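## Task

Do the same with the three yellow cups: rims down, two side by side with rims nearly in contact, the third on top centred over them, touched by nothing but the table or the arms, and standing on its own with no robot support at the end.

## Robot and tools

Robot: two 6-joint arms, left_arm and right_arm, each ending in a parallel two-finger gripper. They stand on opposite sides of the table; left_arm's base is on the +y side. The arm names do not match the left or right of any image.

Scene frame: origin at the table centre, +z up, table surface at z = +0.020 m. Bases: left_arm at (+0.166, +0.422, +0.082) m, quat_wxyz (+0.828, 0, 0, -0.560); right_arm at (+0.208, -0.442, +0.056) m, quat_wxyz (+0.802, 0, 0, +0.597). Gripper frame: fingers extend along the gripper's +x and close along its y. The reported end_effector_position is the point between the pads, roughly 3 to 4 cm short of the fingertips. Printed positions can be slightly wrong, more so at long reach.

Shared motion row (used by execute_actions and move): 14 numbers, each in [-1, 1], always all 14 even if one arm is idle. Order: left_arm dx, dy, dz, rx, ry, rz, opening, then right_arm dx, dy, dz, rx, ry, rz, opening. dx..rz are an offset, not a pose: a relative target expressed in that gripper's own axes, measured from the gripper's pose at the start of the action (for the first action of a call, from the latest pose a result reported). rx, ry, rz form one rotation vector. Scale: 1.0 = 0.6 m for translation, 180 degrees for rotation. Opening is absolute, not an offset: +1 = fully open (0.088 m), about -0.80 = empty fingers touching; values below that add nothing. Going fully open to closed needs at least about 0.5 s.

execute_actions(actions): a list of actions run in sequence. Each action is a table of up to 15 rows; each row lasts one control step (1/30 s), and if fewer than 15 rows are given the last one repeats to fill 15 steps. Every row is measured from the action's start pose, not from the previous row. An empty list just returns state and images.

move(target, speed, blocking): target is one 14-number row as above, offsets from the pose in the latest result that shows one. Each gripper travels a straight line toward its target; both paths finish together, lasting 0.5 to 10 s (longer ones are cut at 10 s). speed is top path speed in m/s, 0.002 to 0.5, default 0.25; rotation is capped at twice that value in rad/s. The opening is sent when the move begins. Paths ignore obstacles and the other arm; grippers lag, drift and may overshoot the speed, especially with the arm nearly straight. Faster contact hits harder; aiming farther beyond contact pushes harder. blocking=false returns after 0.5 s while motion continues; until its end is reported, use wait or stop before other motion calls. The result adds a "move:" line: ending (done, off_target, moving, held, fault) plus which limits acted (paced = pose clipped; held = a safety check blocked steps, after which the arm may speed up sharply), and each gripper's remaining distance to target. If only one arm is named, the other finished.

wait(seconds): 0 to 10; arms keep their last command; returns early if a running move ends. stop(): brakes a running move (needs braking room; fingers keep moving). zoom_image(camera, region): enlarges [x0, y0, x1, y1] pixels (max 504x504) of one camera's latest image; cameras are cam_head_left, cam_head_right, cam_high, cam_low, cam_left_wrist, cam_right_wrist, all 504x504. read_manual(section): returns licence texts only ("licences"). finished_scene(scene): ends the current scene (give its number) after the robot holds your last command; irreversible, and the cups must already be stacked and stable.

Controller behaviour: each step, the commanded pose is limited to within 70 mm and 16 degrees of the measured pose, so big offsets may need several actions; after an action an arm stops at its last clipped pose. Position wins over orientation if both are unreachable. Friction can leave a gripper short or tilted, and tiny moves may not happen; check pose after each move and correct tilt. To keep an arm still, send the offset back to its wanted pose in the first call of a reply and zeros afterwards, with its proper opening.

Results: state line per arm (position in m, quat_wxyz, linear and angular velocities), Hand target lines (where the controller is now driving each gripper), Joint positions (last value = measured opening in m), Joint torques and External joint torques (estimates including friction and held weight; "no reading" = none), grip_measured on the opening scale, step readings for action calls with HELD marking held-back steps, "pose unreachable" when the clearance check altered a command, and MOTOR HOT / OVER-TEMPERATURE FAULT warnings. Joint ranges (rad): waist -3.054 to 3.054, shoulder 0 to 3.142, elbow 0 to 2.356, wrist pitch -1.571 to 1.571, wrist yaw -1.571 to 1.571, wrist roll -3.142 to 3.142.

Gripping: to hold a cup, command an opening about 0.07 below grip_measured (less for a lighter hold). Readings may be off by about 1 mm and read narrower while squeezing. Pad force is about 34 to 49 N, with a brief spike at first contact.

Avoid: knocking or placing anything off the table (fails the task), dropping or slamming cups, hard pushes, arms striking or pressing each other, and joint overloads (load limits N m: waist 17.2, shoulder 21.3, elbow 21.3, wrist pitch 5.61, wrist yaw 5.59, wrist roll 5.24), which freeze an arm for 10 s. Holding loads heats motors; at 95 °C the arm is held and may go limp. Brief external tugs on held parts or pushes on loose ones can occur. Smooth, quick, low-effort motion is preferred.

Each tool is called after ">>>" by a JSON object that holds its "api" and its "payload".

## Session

>>> {"api": "execute_actions", "payload": {"actions": []}}

Scene clock: 0.00 s.
left_arm: end_effector_position=(+0.1292, +0.2383, +0.1434) grip_measured=+0.832 end_effector_quat_wxyz=(+0.282, +0.329, +0.871, -0.231) end_effector_velocity=(+0.001, +0.004, -0.000) end_effector_angular_velocity=(+0.006, -0.011, -0.027) | right_arm: end_effector_position=(+0.1523, -0.3279, +0.1714) grip_measured=+0.851 end_effector_quat_wxyz=(+0.357, -0.509, +0.148, +0.769) end_effector_velocity=(-0.001, -0.005, -0.003) end_effector_angular_velocity=(-0.031, +0.005, +0.014)
Joint positions: left_arm=[-0.158  1.866  1.002 -1.432  0.538 -0.235  0.08 ] | right_arm=[ 0.669  0.498  0.581 -1.18  -0.063 -0.426  0.081]
Joint velocities: left_arm=[-0.007 -0.002 -0.002 -0.007 -0.022  0.007  0.   ] | right_arm=[-0.002  0.002 -0.002 -0.022 -0.022 -0.007 -0.   ]
Joint torques (N m, as the arm reports them, + toward a larger angle): no reading
External joint torques (N m, as the arm's controller estimates them; a push from outside toward a larger angle lowers the number): no reading
Motor temperatures (°C, as the motors report them): left_arm=[20 21 23 21 23 24] | right_arm=[23 22 24 22 20 20]
Heat: left arm: hottest wrist roll 24 °C (+0.0 °C/min); right arm: hottest elbow 24 °C (+0.0 °C/min).
Hand target (left_arm): +0.129, +0.238, +0.143; +0.282, +0.329, +0.871, -0.231
Hand target (right_arm): +0.152, -0.328, +0.171; +0.357, -0.509, +0.148, +0.769

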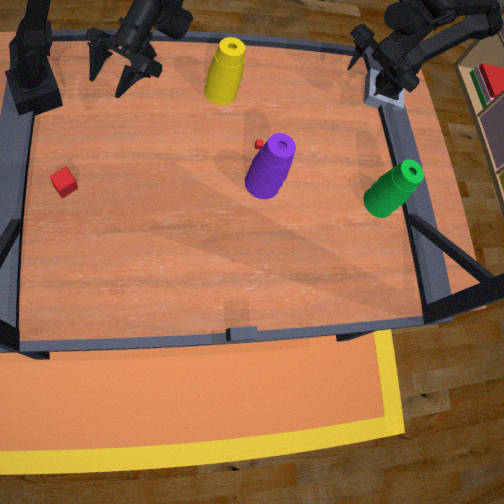

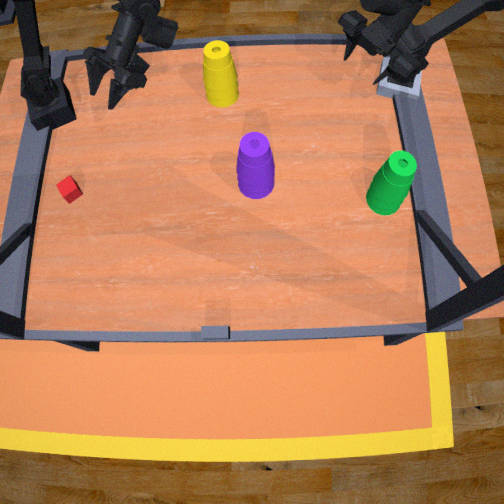

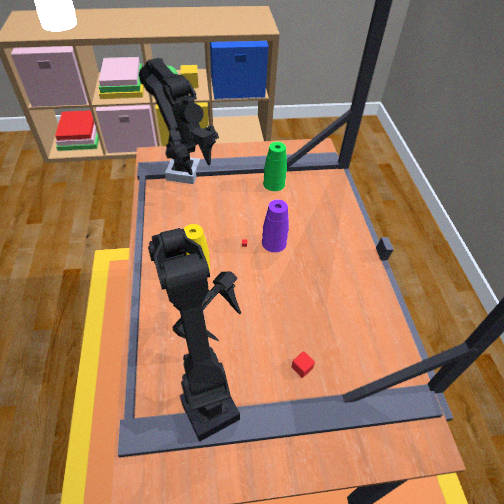

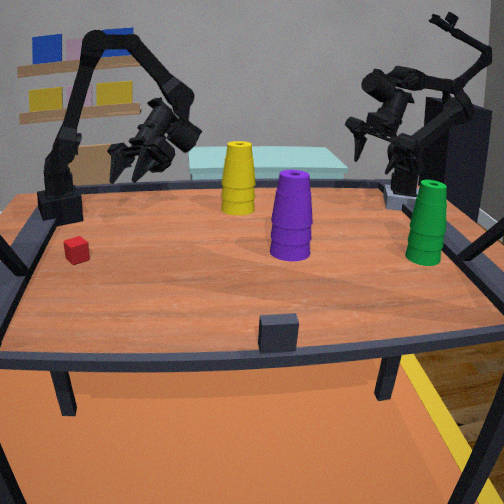

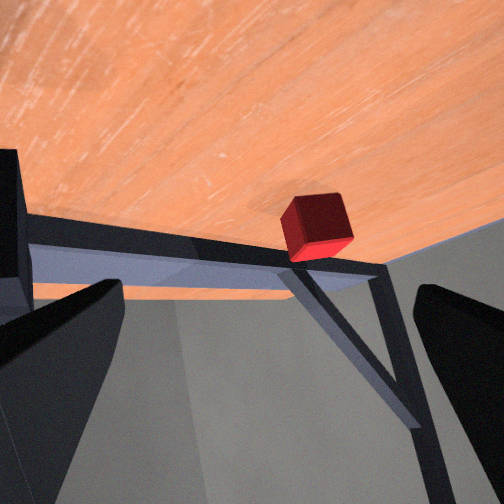

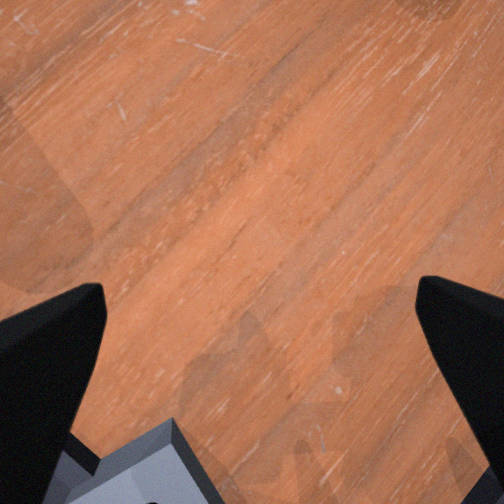

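>>> {"api": "execute_actions", "payload": {"actions": []}}

Scene clock: 0.33 s.
left_arm: end_effector_position=(+0.1292, +0.2383, +0.1434) grip_measured=+0.832 end_effector_quat_wxyz=(+0.282, +0.329, +0.871, -0.231) end_effector_velocity=(+0.001, +0.007, +0.001) end_effector_angular_velocity=(+0.034, -0.013, -0.012) | right_arm: end_effector_position=(+0.1523, -0.3279, +0.1714) grip_measured=+0.851 end_effector_quat_wxyz=(+0.357, -0.509, +0.148, +0.769) end_effector_velocity=(-0.000, -0.002, -0.001) end_effector_angular_velocity=(-0.011, +0.006, -0.006)
Joint positions: left_arm=[-0.158  1.866  1.002 -1.432  0.538 -0.235  0.08 ] | right_arm=[ 0.669  0.498  0.581 -1.18  -0.063 -0.426  0.081]
Joint velocities: left_arm=[-0.002 -0.002 -0.007 -0.022 -0.022 -0.007 -0.   ] | right_arm=[-0.002 -0.002 -0.002 -0.007 -0.007  0.007  0.   ]
Joint torques (N m, as the arm reports them, + toward a larger angle): left_arm=[ 0.01 -5.22  3.88 -0.64  0.29 -0.01] | right_arm=[ 0.05  0.83  6.82  0.87 -0.09  0.03]
External joint torques (N m, as the arm's controller estimates them; a push from outside toward a larger angle lowers the number): left_arm=[ 0.01  0.52  0.38  0.24  0.04 -0.02] | right_arm=[ 0.05  0.41  0.6  -0.22 -0.02  0.02]
Motor temperatures (°C, as the motors report them): left_arm=[20 21 23 21 23 24] | right_arm=[23 22 24 22 20 20]
Heat: left arm: hottest wrist roll 24 °C (+0.0 °C/min); right arm: hottest elbow 24 °C (+0.0 °C/min).
Hand target (left_arm): +0.129, +0.238, +0.143; +0.282, +0.329, +0.871, -0.231
Hand target (right_arm): +0.152, -0.328, +0.171; +0.357, -0.509, +0.148, +0.769

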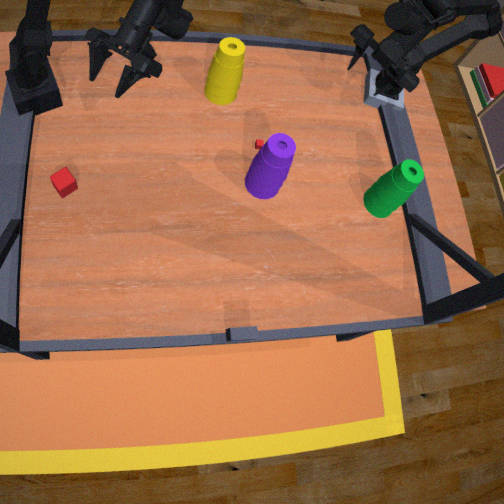

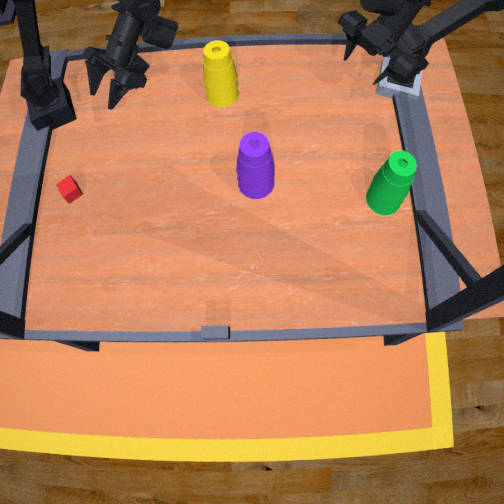

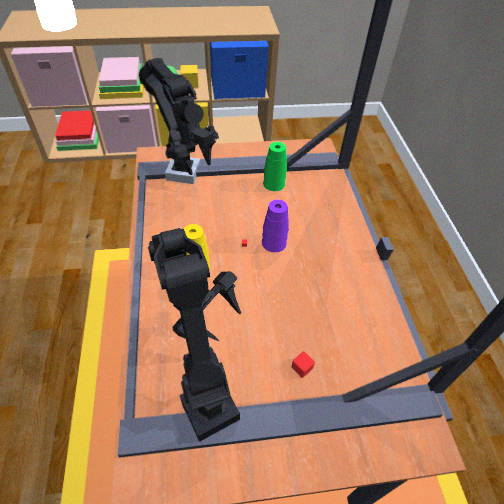

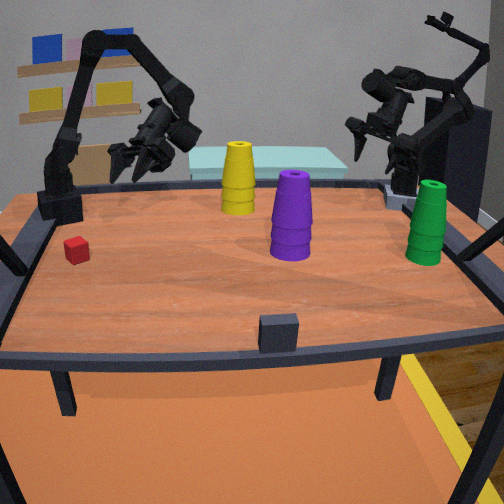

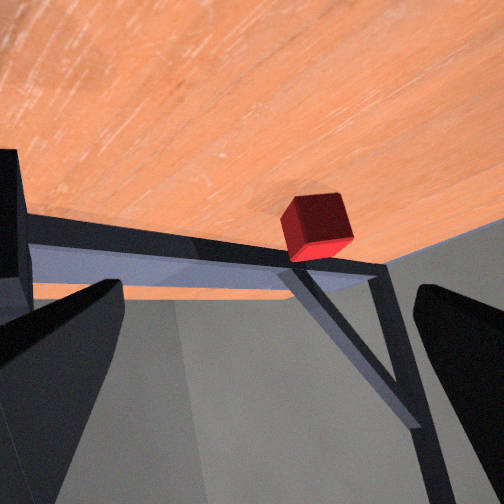

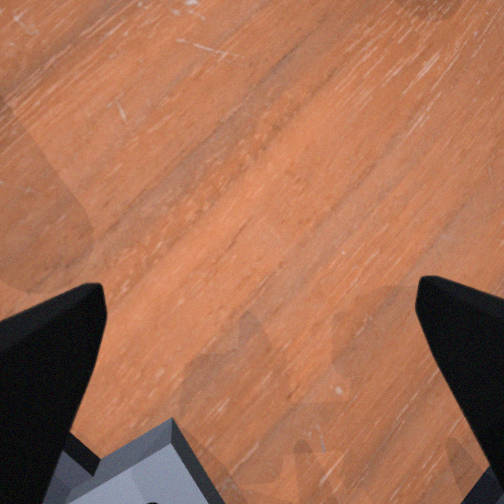

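>>> {"api": "zoom_image", "payload": {"camera": "cam_low", "region": [160, 100, 360, 280]}}

>>> {"api": "zoom_image", "payload": {"camera": "cam_head_right", "region": [140, 0, 340, 200]}}

Region (160, 100, 360, 280) of cam_low's 504x504 image, scaled by 2.520, with more detail than that image has; it fills the top 454 rows of this view, and the rest is white.

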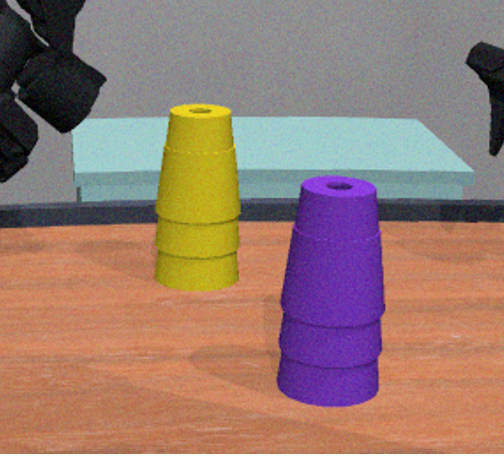

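Region (140, 0, 340, 200) of cam_head_right's 504x504 image, scaled by 2.520, with more detail than that image has.

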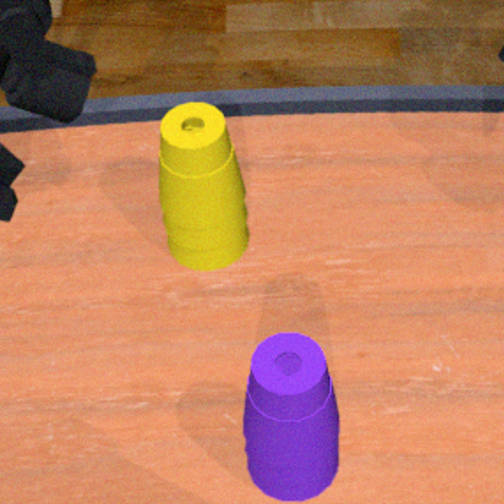

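>>> {"api": "move", "payload": {"target": [0.0476, 0.0424, -0.0542, 0, 0, 0, 0.83, 0.1004, -0.3982, 0.3221, 0.2361, -0.0290, -0.0919, 1.0], "speed": 0.35}}

Scene clock: 4.50 s.
left_arm: end_effector_position=(+0.1185, +0.2854, +0.1429) grip_measured=+0.832 end_effector_quat_wxyz=(+0.280, +0.329, +0.872, -0.229) end_effector_velocity=(-0.001, +0.003, +0.001) end_effector_angular_velocity=(+0.004, -0.000, -0.017) | right_arm: end_effector_position=(+0.1750, -0.0237, +0.2392) grip_measured=+1.000 end_effector_quat_wxyz=(+0.626, -0.324, +0.320, +0.632) end_effector_velocity=(+0.000, -0.002, -0.001) end_effector_angular_velocity=(-0.018, +0.009, -0.004)
Joint positions: left_arm=[-0.158  1.711  0.797 -1.388  0.538 -0.235  0.08 ] | right_arm=[ 0.389  1.648  1.384 -0.684  0.052  0.07   0.088]
Joint velocities: left_arm=[-0.007 -0.002 -0.002 -0.007 -0.007  0.007 -0.   ] | right_arm=[-0.002  0.002  0.007 -0.022 -0.007  0.007  0.   ]
Joint torques (N m, as the arm reports them, + toward a larger angle): left_arm=[-0.04 -5.1   2.82 -0.5   0.29 -0.03] | right_arm=[-0.22 -5.04  8.5   0.78  0.16  0.22]
External joint torques (N m, as the arm's controller estimates them; a push from outside toward a larger angle lowers the number): left_arm=[-0.04 -0.67 -0.56  0.38  0.04 -0.03] | right_arm=[-0.2   2.36  1.71 -0.54  0.13  0.22]
Motor temperatures (°C, as the motors report them): left_arm=[20 21 23 21 23 24] | right_arm=[23 22 25 22 20 20]
Heat: left arm: hottest wrist roll 24 °C (+0.0 °C/min); right arm: hottest elbow 25 °C (+0.0 °C/min).
Hand target (left_arm): +0.118, +0.287, +0.143; +0.282, +0.329, +0.871, -0.231
Hand target (right_arm): +0.177, -0.022, +0.236; +0.628, -0.326, +0.325, +0.628
Off the commanded pose (left_arm): 0.002 m, 0 deg.
Off the commanded pose (right_arm): 0.004 m, 1 deg.
move: done

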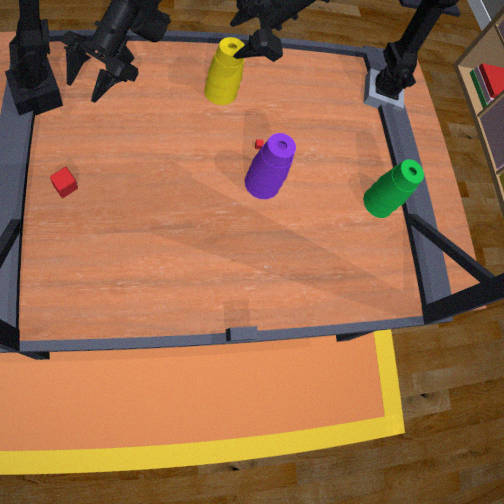

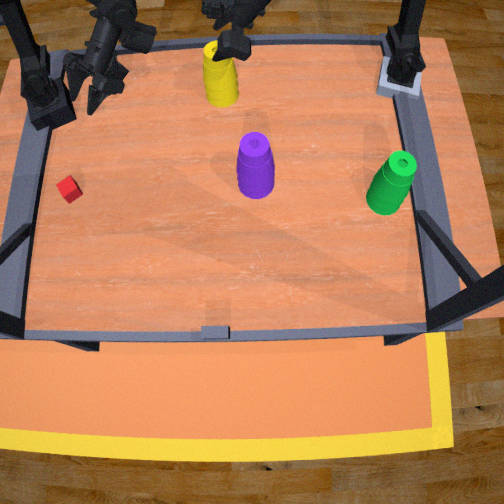

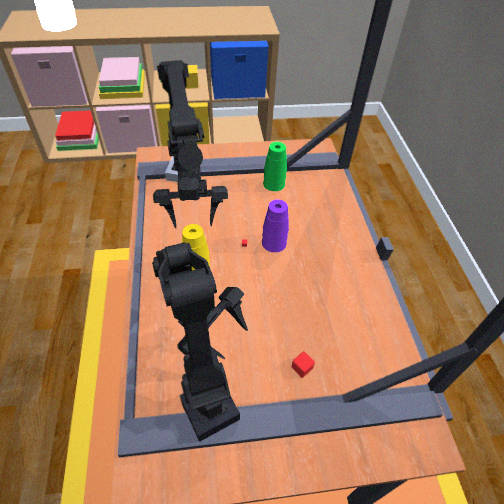

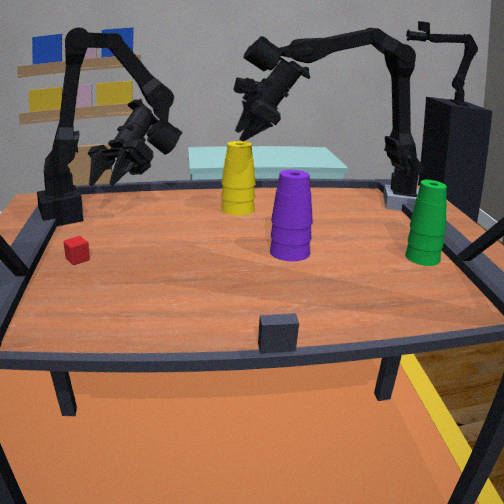

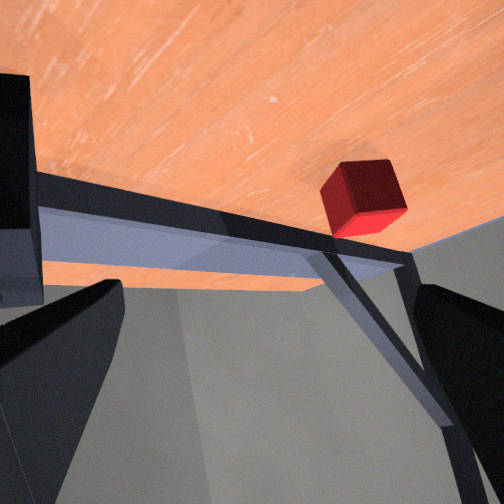

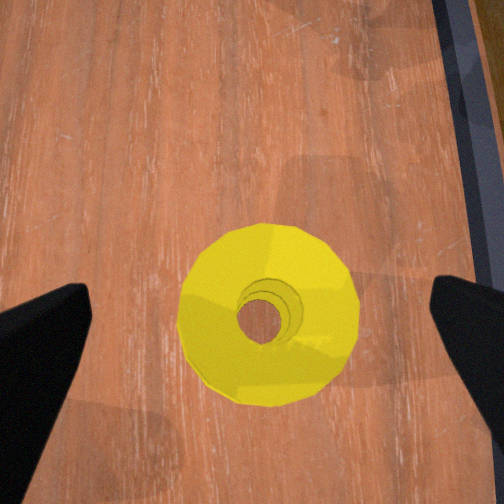

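>>> {"api": "zoom_image", "payload": {"camera": "cam_right_wrist", "region": [160, 210, 380, 430]}}

>>> {"api": "zoom_image", "payload": {"camera": "cam_low", "region": [180, 40, 340, 230]}}

Region (160, 210, 380, 430) of cam_right_wrist's 504x504 image, scaled by 2.291, with more detail than that image has.

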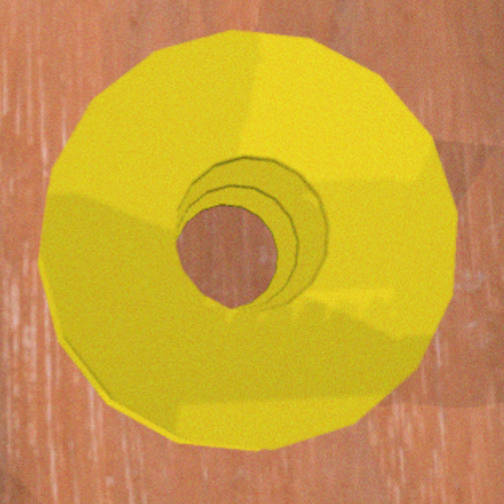

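Region (180, 40, 340, 230) of cam_low's 504x504 image, scaled by 2.653, with more detail than that image has; it fills the left 424 columns of this view, and the rest is white.

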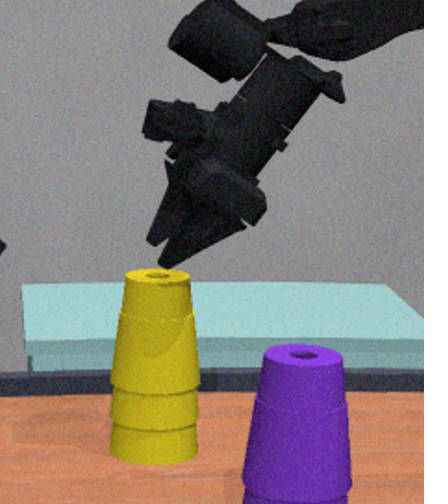

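>>> {"api": "move", "payload": {"target": [0, 0, 0, 0, 0, 0, 0.83, 0.1142, -0.0093, -0.0502, 0.0026, 0.010, -0.0019, 1.0], "speed": 0.15}}

Scene clock: 7.17 s.
left_arm: end_effector_position=(+0.1185, +0.2854, +0.1429) grip_measured=+0.832 end_effector_quat_wxyz=(+0.280, +0.329, +0.872, -0.229) end_effector_velocity=(-0.002, +0.002, +0.001) end_effector_angular_velocity=(+0.015, +0.005, +0.002) | right_arm: end_effector_position=(+0.1799, -0.0070, +0.1738) grip_measured=+1.000 end_effector_quat_wxyz=(+0.628, -0.326, +0.327, +0.626) end_effector_velocity=(+0.000, -0.005, -0.003) end_effector_angular_velocity=(-0.022, +0.000, +0.008)
Joint positions: left_arm=[-0.158  1.711  0.797 -1.388  0.538 -0.235  0.08 ] | right_arm=[ 0.372  1.754  1.248 -0.457  0.047  0.069  0.088]
Joint velocities: left_arm=[-0.007  0.002 -0.002 -0.007  0.007 -0.007  0.   ] | right_arm=[-0.002 -0.002 -0.002 -0.022 -0.007 -0.007  0.   ]
Joint torques (N m, as the arm reports them, + toward a larger angle): left_arm=[ 0.02 -3.99  3.77 -0.65  0.28 -0.02] | right_arm=[-0.25 -5.6   6.21  1.22 -0.08 -0.13]
External joint torques (N m, as the arm's controller estimates them; a push from outside toward a larger angle lowers the number): left_arm=[ 0.04  0.41  0.43  0.23  0.03 -0.03] | right_arm=[-0.25  2.33 -0.35 -0.08 -0.1  -0.13]
Motor temperatures (°C, as the motors report them): left_arm=[20 22 23 21 23 24] | right_arm=[23 23 25 22 20 20]
Heat: left arm: hottest wrist roll 24 °C (+0.0 °C/min); right arm: hottest elbow 25 °C (+8.4 °C/min).
Hand target (left_arm): +0.119, +0.285, +0.143; +0.280, +0.329, +0.872, -0.229
Hand target (right_arm): +0.181, -0.008, +0.166; +0.625, -0.333, +0.332, +0.624
Off the commanded pose (left_arm): 0.000 m, 0 deg.
Off the commanded pose (right_arm): 0.008 m, 1 deg.
move: done

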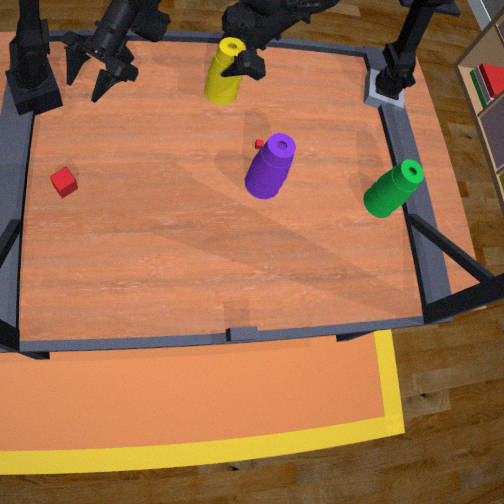

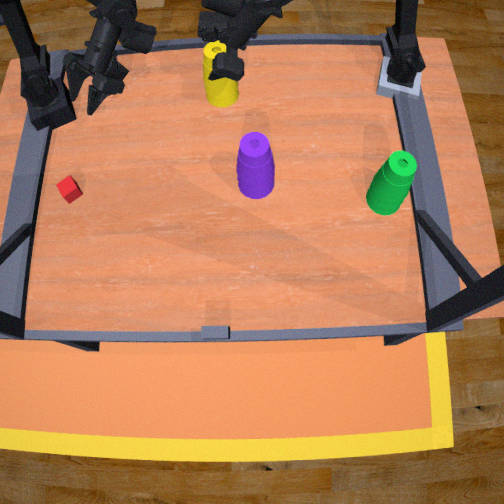

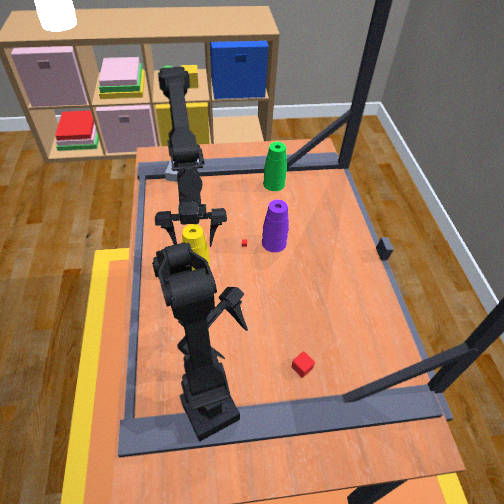

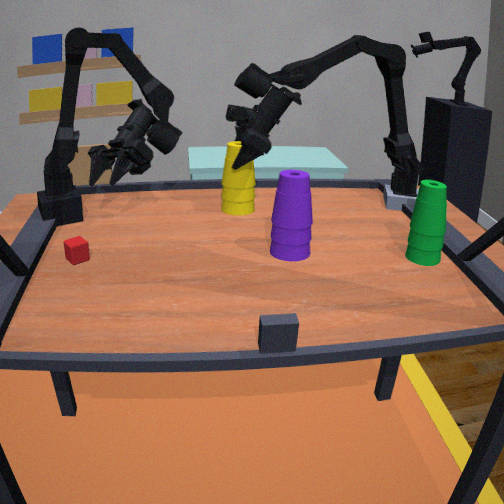

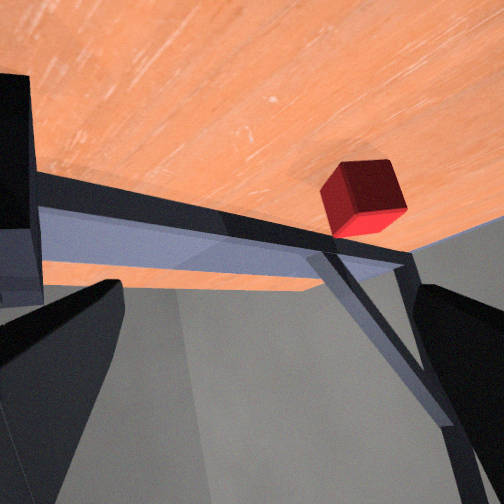

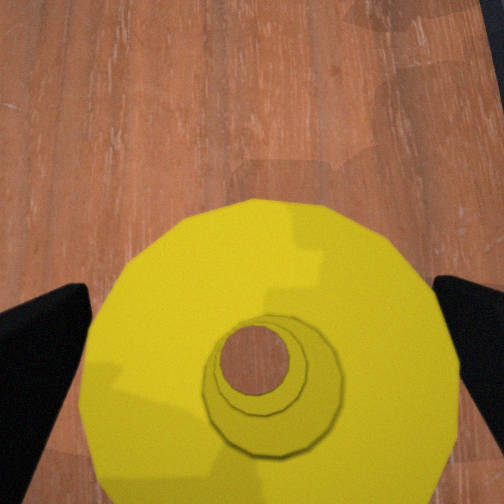

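>>> {"api": "execute_actions", "payload": {"actions": [[[0,0,0,0,0,0,0.83,0,0.001,0,0,0,0,0.88],[0,0,0,0,0,0,0.83,-0.0005,0.002,0.0007,0,-0.0004,0,0.77],[0,0,0,0,0,0,0.83,-0.001,0.003,0.0014,0,-0.0008,0,0.68],[0,0,0,0,0,0,0.83,-0.0015,0.003,0.0021,0,-0.0012,0,0.63],[0,0,0,0,0,0,0.83,-0.002,0.003,0.0028,0,-0.0016,0,0.60],[0,0,0,0,0,0,0.83,-0.0025,0.003,0.0035,0,-0.002,0,0.58],[0,0,0,0,0,0,0.83,-0.003,0.003,0.0042,0,-0.0024,0,0.56],[0,0,0,0,0,0,0.83,-0.0035,0.003,0.005,0,-0.0029,0,0.54],[0,0,0,0,0,0,0.83,-0.0035,0.003,0.005,0,-0.0029,0,0.52],[0,0,0,0,0,0,0.83,-0.0035,0.003,0.005,0,-0.0029,0,0.50],[0,0,0,0,0,0,0.83,-0.0035,0.003,0.005,0,-0.0029,0,0.48],[0,0,0,0,0,0,0.83,-0.0035,0.003,0.005,0,-0.0029,0,0.46],[0,0,0,0,0,0,0.83,-0.0035,0.003,0.005,0,-0.0029,0,0.44],[0,0,0,0,0,0,0.83,-0.0035,0.003,0.005,0,-0.0029,0,0.42],[0,0,0,0,0,0,0.83,-0.0035,0.003,0.005,0,-0.0029,0,0.40]]]}}

Scene clock: 8.70 s.
left_arm: end_effector_position=(+0.1185, +0.2854, +0.1429) grip_measured=+0.832 end_effector_quat_wxyz=(+0.280, +0.329, +0.872, -0.229) end_effector_velocity=(+0.000, +0.002, +0.001) end_effector_angular_velocity=(+0.017, -0.015, +0.007) | right_arm: end_effector_position=(+0.1790, -0.0069, +0.1739) grip_measured=+0.498 end_effector_quat_wxyz=(+0.627, -0.326, +0.327, +0.627) end_effector_velocity=(+0.000, -0.002, +0.001) end_effector_angular_velocity=(-0.003, +0.002, +0.008)
Joint positions: left_arm=[-0.158  1.711  0.797 -1.388  0.538 -0.235  0.08 ] | right_arm=[ 0.374  1.754  1.248 -0.456  0.047  0.069  0.063]
Joint velocities: left_arm=[-0.002 -0.007 -0.002 -0.007 -0.007 -0.022  0.   ] | right_arm=[-0.002 -0.007 -0.002 -0.007 -0.007 -0.007 -0.   ]
Joint torques (N m, as the arm reports them, + toward a larger angle): left_arm=[ 0.01 -3.98  3.76 -0.64  0.28 -0.02] | right_arm=[ 0.33 -7.51  7.86  1.    0.13  0.14]
External joint torques (N m, as the arm's controller estimates them; a push from outside toward a larger angle lowers the number): left_arm=[-0.01  0.47  0.38  0.24  0.03 -0.03] | right_arm=[ 0.34  0.47  1.26 -0.3   0.11  0.14]
Motor temperatures (°C, as the motors report them): left_arm=[20 22 23 21 23 24] | right_arm=[23 23 26 23 20 20]
Heat: left arm: hottest wrist roll 24 °C (+0.0 °C/min); right arm: hottest elbow 26 °C (+13.8 °C/min).
Hand target (left_arm): +0.119, +0.285, +0.143; +0.280, +0.329, +0.872, -0.229
Hand target (right_arm): +0.178, -0.006, +0.177; +0.629, -0.323, +0.324, +0.628
Off the commanded pose (left_arm): 0.000 m, 0 deg.
Off the commanded pose (right_arm): 0.004 m, 0 deg.
Step readings (end_effector_position):
0: left_arm (+0.1185, +0.2854, +0.1429) | right_arm (+0.1799, -0.0069, +0.1739)
1: left_arm (+0.1185, +0.2854, +0.1429) | right_arm (+0.1799, -0.0069, +0.1739)
2: left_arm (+0.1185, +0.2854, +0.1429) | right_arm (+0.1799, -0.0069, +0.1739)
4: left_arm (+0.1185, +0.2854, +0.1429) | right_arm (+0.1799, -0.0069, +0.1739)
8: left_arm (+0.1185, +0.2854, +0.1429) | right_arm (+0.1794, -0.0069, +0.1739)
15: end_effector_position above

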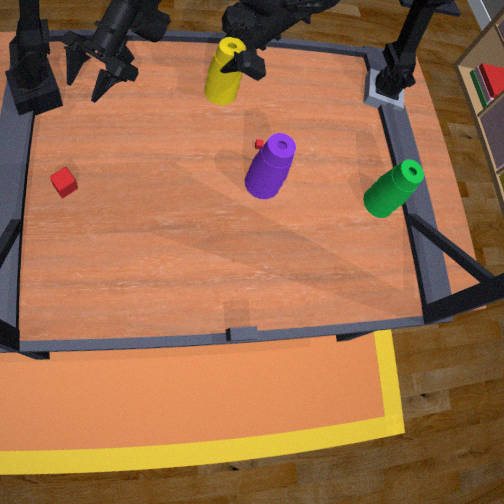

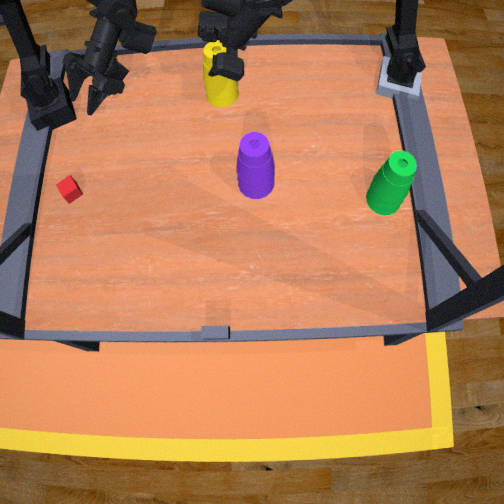

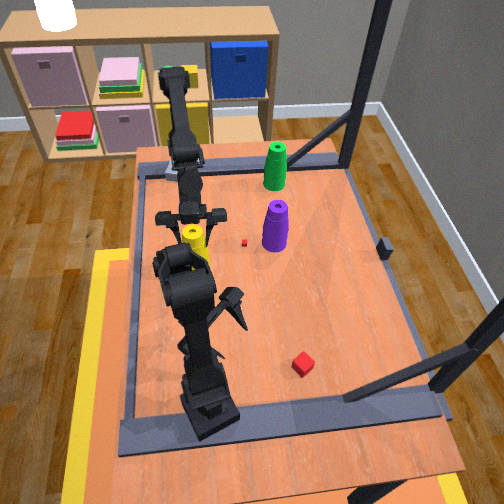

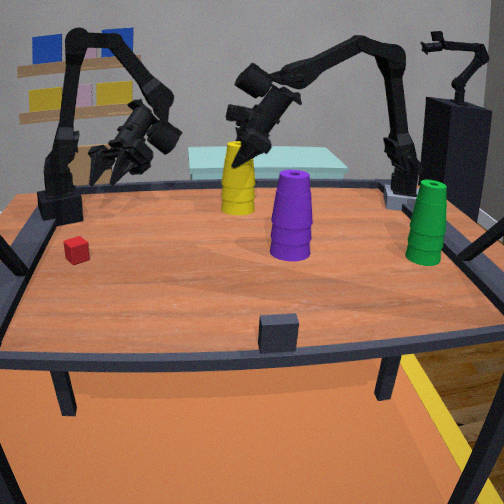

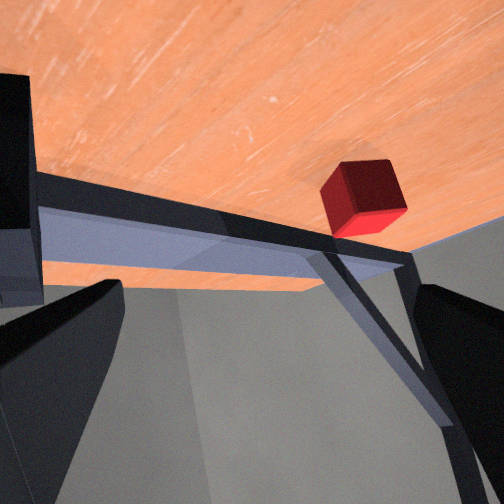

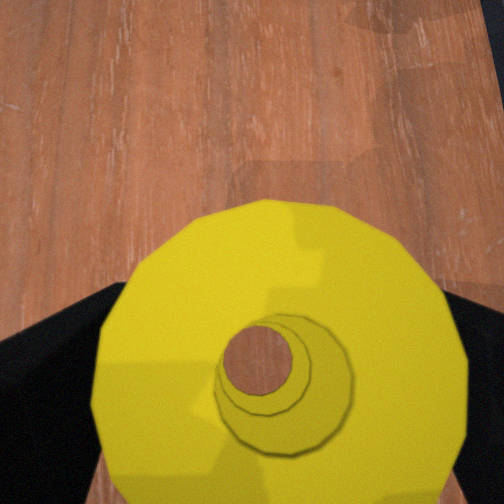

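>>> {"api": "execute_actions", "payload": {"actions": [[[0,0,0,0,0,0,0.83,-0.0051,0,0.0069,0,-0.0039,0,0.41],[0,0,0,0,0,0,0.83,-0.0058,0,0.0074,0,-0.0039,0,0.41],[0,0,0,0,0,0,0.83,-0.0067,0,0.0081,0,-0.0039,0,0.41],[0,0,0,0,0,0,0.83,-0.0080,0,0.0089,0,-0.0039,0,0.41],[0,0,0,0,0,0,0.83,-0.0095,0,0.0100,0,-0.0039,0,0.41],[0,0,0,0,0,0,0.83,-0.0112,0,0.0113,0,-0.0039,0,0.41],[0,0,0,0,0,0,0.83,-0.0133,0,0.0127,0,-0.0039,0,0.41],[0,0,0,0,0,0,0.83,-0.0156,0,0.0144,0,-0.0039,0,0.41],[0,0,0,0,0,0,0.83,-0.0183,0,0.0163,0,-0.0039,0,0.41],[0,0,0,0,0,0,0.83,-0.0210,0,0.0182,0,-0.0039,0,0.41],[0,0,0,0,0,0,0.83,-0.0237,0,0.0202,0,-0.0039,0,0.41],[0,0,0,0,0,0,0.83,-0.0271,0,0.0226,0,-0.0039,0,0.41],[0,0,0,0,0,0,0.83,-0.0305,0,0.0250,0,-0.0039,0,0.41],[0,0,0,0,0,0,0.83,-0.0339,0,0.0275,0,-0.0039,0,0.41],[0,0,0,0,0,0,0.83,-0.0373,0,0.0299,0,-0.0039,0,0.41]],[[0,0,0,0,0,0,0.83,-0.0231,0,0.0178,0,-0.0032,0,0.41],[0,0,0,0,0,0,0.83,-0.0279,0,0.0212,0,-0.0032,0,0.41],[0,0,0,0,0,0,0.83,-0.0334,0,0.0250,0,-0.0032,0,0.41],[0,0,0,0,0,0,0.83,-0.0395,0,0.0293,0,-0.0032,0,0.41],[0,0,0,0,0,0,0.83,-0.0464,0,0.0341,0,-0.0032,0,0.41],[0,0,0,0,0,0,0.83,-0.0532,0,0.0389,0,-0.0032,0,0.41],[0,0,0,0,0,0,0.83,-0.0600,0,0.0436,0,-0.0032,0,0.41],[0,0,0,0,0,0,0.83,-0.0668,0,0.0484,0,-0.0032,0,0.41],[0,0,0,0,0,0,0.83,-0.0737,0,0.0532,0,-0.0032,0,0.41],[0,0,0,0,0,0,0.83,-0.0798,0,0.0575,0,-0.0032,0,0.41],[0,0,0,0,0,0,0.83,-0.0853,0,0.0613,0,-0.0032,0,0.41],[0,0,0,0,0,0,0.83,-0.0893,0,0.0642,0,-0.0032,0,0.41],[0,0,0,0,0,0,0.83,-0.0921,0,0.0661,0,-0.0032,0,0.41],[0,0,0,0,0,0,0.83,-0.0941,0,0.0675,0,-0.0032,0,0.41],[0,0,0,0,0,0,0.83,-0.0955,0,0.0685,0,-0.0032,0,0.41]]]}}

Scene clock: 11.37 s.
left_arm: end_effector_position=(+0.1185, +0.2854, +0.1429) grip_measured=+0.832 end_effector_quat_wxyz=(+0.280, +0.329, +0.872, -0.229) end_effector_velocity=(-0.001, +0.004, -0.000) end_effector_angular_velocity=(+0.022, -0.005, -0.008) | right_arm: end_effector_position=(+0.1789, -0.0047, +0.2462) grip_measured=+0.498 end_effector_quat_wxyz=(+0.626, -0.330, +0.330, +0.625) end_effector_velocity=(-0.000, +0.003, +0.086) end_effector_angular_velocity=(+0.036, +0.005, +0.008)
Joint positions: left_arm=[-0.158  1.711  0.797 -1.388  0.538 -0.235  0.08 ] | right_arm=[ 0.374  1.735  1.521 -0.758  0.047  0.069  0.063]
Joint velocities: left_arm=[-0.007  0.002 -0.007 -0.007 -0.007 -0.007 -0.   ] | right_arm=[-0.002 -0.007  0.315 -0.286 -0.007 -0.007 -0.   ]
Joint torques (N m, as the arm reports them, + toward a larger angle): left_arm=[ 0.02 -4.04  3.74 -0.64  0.28 -0.02] | right_arm=[ 0.14 -8.18  7.91  0.67  0.05  0.03]
External joint torques (N m, as the arm's controller estimates them; a push from outside toward a larger angle lowers the number): left_arm=[ 0.04  0.36  0.4   0.24  0.02 -0.03] | right_arm=[ 0.14 -0.87  1.59 -0.5   0.03  0.02]
External joint torques at the end of the 1st action: left_arm=[ 0.02  0.47  0.4   0.25  0.03 -0.03] | right_arm=[ 0.07 -0.87  1.84 -0.42  0.02  0.  ]
Motor temperatures (°C, as the motors report them): left_arm=[20 22 23 21 23 24] | right_arm=[24 24 26 23 20 20]
Heat: left arm: hottest wrist roll 24 °C (+0.0 °C/min); right arm: hottest elbow 26 °C (+10.6 °C/min).
Hand target (left_arm): +0.119, +0.285, +0.143; +0.280, +0.329, +0.872, -0.229
Hand target (right_arm): +0.179, -0.006, +0.257; +0.628, -0.327, +0.327, +0.627
Off the commanded pose (left_arm): 0.000 m, 0 deg.
Off the commanded pose (right_arm): 0.011 m, 0 deg.
Step readings (end_effector_position; steps 1 to 15: 1st action; 16 to 30: 2nd action):
0: left_arm (+0.1185, +0.2854, +0.1429) | right_arm (+0.1790, -0.0069, +0.1739)
1: left_arm (+0.1185, +0.2854, +0.1429) | right_arm (+0.1790, -0.0069, +0.1739)
2: left_arm (+0.1185, +0.2854, +0.1429) | right_arm (+0.1790, -0.0068, +0.1740)
4: left_arm (+0.1185, +0.2854, +0.1429) | right_arm (+0.1790, -0.0067, +0.1743)
8: left_arm (+0.1185, +0.2854, +0.1429) | right_arm (+0.1790, -0.0071, +0.1760)
15: left_arm (+0.1185, +0.2854, +0.1429) | right_arm (+0.1790, -0.0068, +0.1864)
16: left_arm (+0.1185, +0.2854, +0.1429) | right_arm (+0.1790, -0.0069, +0.1888)
17: left_arm (+0.1185, +0.2854, +0.1429) | right_arm (+0.1790, -0.0070, +0.1913)
19: left_arm (+0.1185, +0.2854, +0.1429) | right_arm (+0.1790, -0.0068, +0.1972)
23: left_arm (+0.1185, +0.2854, +0.1429) | right_arm (+0.1790, -0.0066, +0.2137)
30: end_effector_position above

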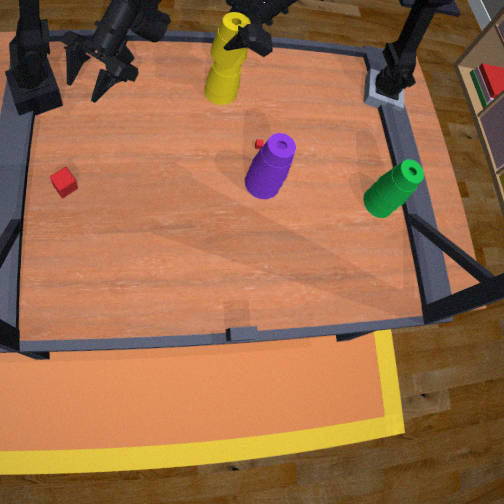

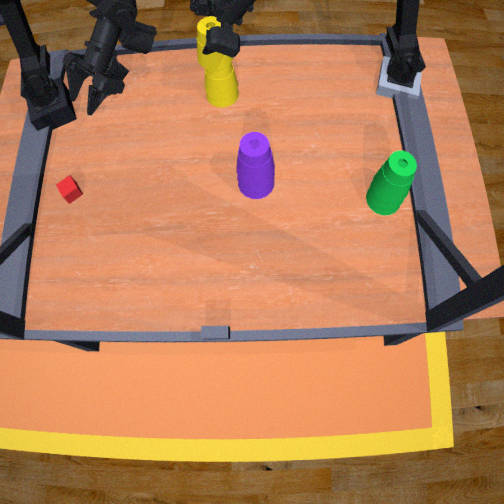

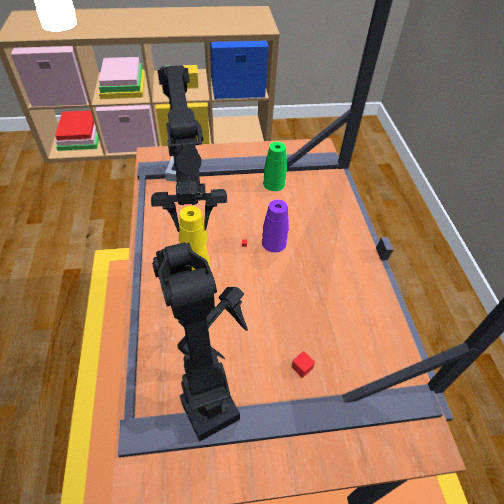

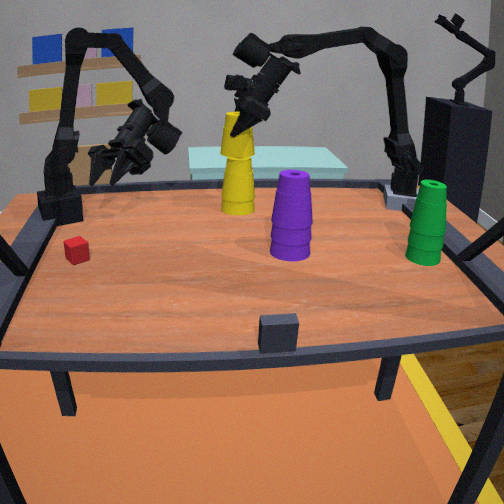

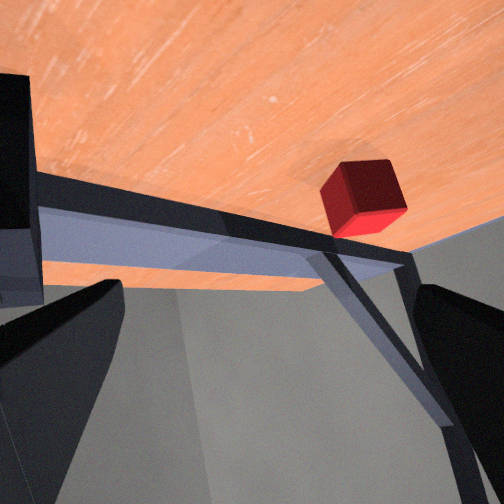

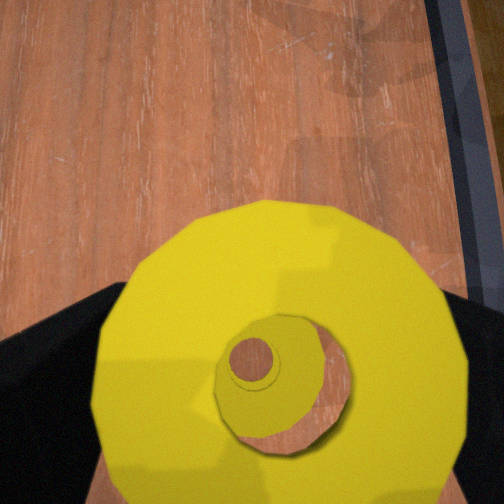

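>>> {"api": "wait", "payload": {"seconds": 0.1}}

>>> {"api": "zoom_image", "payload": {"camera": "cam_low", "region": [180, 70, 340, 230]}}

Scene clock: 11.50 s.
left_arm: end_effector_position=(+0.1185, +0.2854, +0.1429) grip_measured=+0.832 end_effector_quat_wxyz=(+0.280, +0.329, +0.872, -0.229) end_effector_velocity=(+0.000, +0.002, +0.001) end_effector_angular_velocity=(+0.008, -0.008, -0.003) | right_arm: end_effector_position=(+0.1789, -0.0048, +0.2510) grip_measured=+0.498 end_effector_quat_wxyz=(+0.626, -0.329, +0.330, +0.625) end_effector_velocity=(-0.001, -0.014, -0.001) end_effector_angular_velocity=(-0.067, +0.009, +0.016)
Joint positions: left_arm=[-0.158  1.711  0.797 -1.388  0.538 -0.235  0.08 ] | right_arm=[ 0.374  1.735  1.54  -0.776  0.047  0.069  0.063]
Joint velocities: left_arm=[-0.002 -0.007 -0.002 -0.007 -0.007 -0.007  0.   ] | right_arm=[-0.002 -0.007  0.022 -0.095 -0.022 -0.007 -0.   ]
Joint torques (N m, as the arm reports them, + toward a larger angle): left_arm=[ 0.02 -4.    3.77 -0.65  0.28 -0.02] | right_arm=[ 0.11 -7.9   8.29  0.73  0.06  0.03]
External joint torques (N m, as the arm's controller estimates them; a push from outside toward a larger angle lowers the number): left_arm=[ 0.02  0.45  0.37  0.23  0.02 -0.03] | right_arm=[ 0.15 -0.21  1.68 -0.49  0.03  0.02]
Motor temperatures (°C, as the motors report them): left_arm=[20 22 23 21 23 24] | right_arm=[24 24 26 23 20 20]
Heat: left arm: hottest wrist roll 24 °C (+0.0 °C/min); right arm: hottest elbow 26 °C (+10.4 °C/min).
Hand target (left_arm): +0.119, +0.285, +0.143; +0.280, +0.329, +0.872, -0.229
Hand target (right_arm): +0.179, -0.006, +0.257; +0.628, -0.327, +0.327, +0.627
Off the commanded pose (left_arm): 0.000 m, 0 deg.
Off the commanded pose (right_arm): 0.006 m, 0 deg.
wait: 0.10 s; no rest

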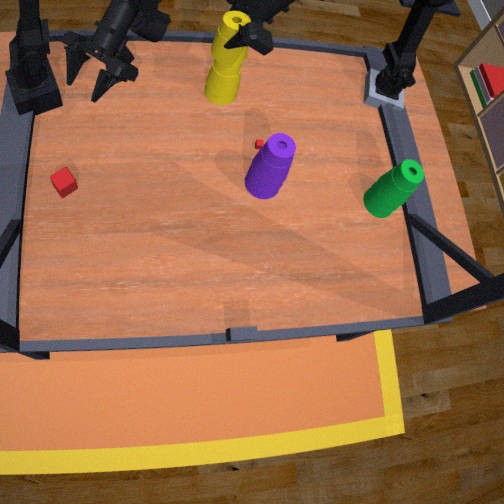

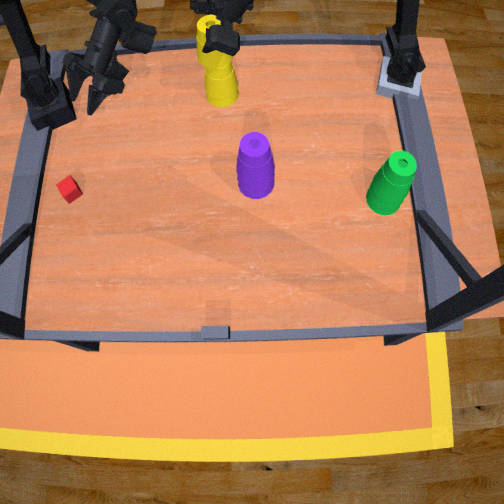

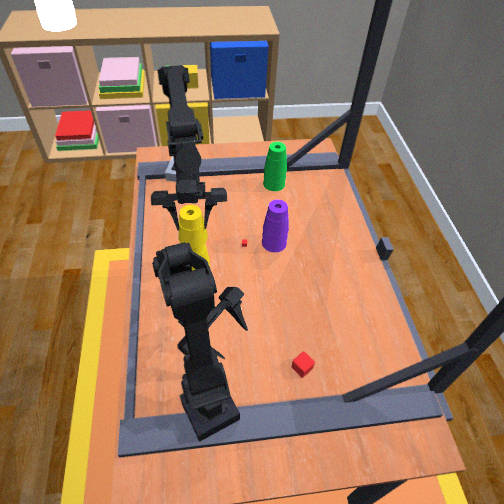

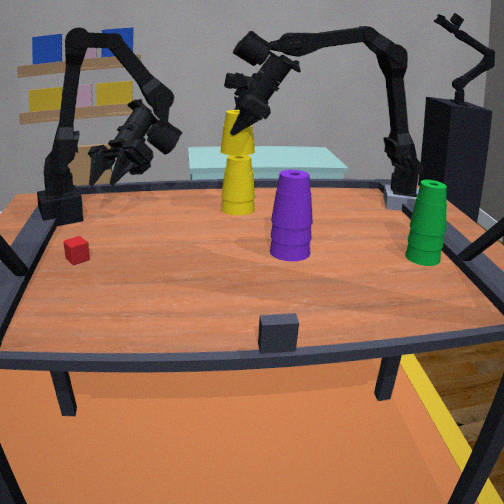

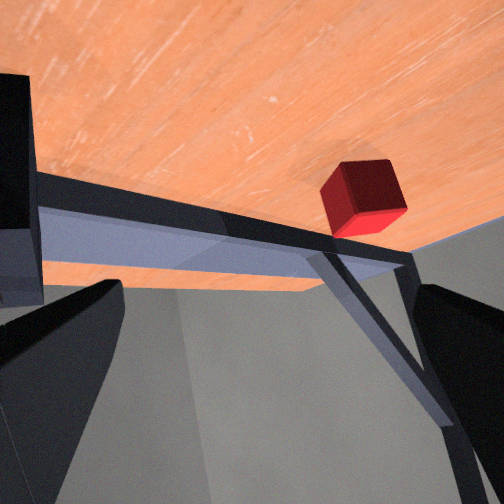

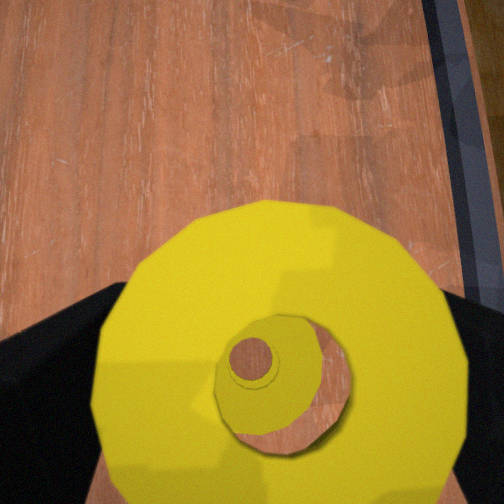

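Region (180, 70, 340, 230) of cam_low's 504x504 image, scaled by 3.150, with more detail than that image has.

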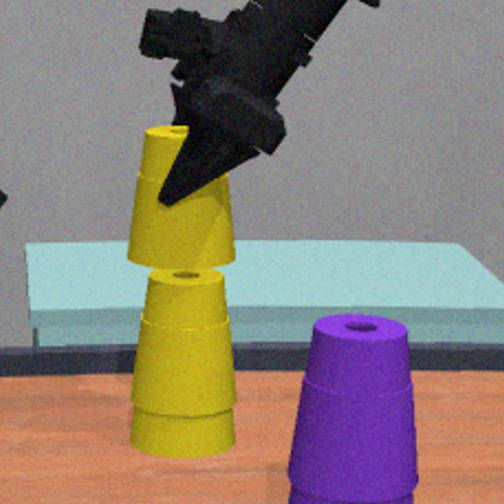

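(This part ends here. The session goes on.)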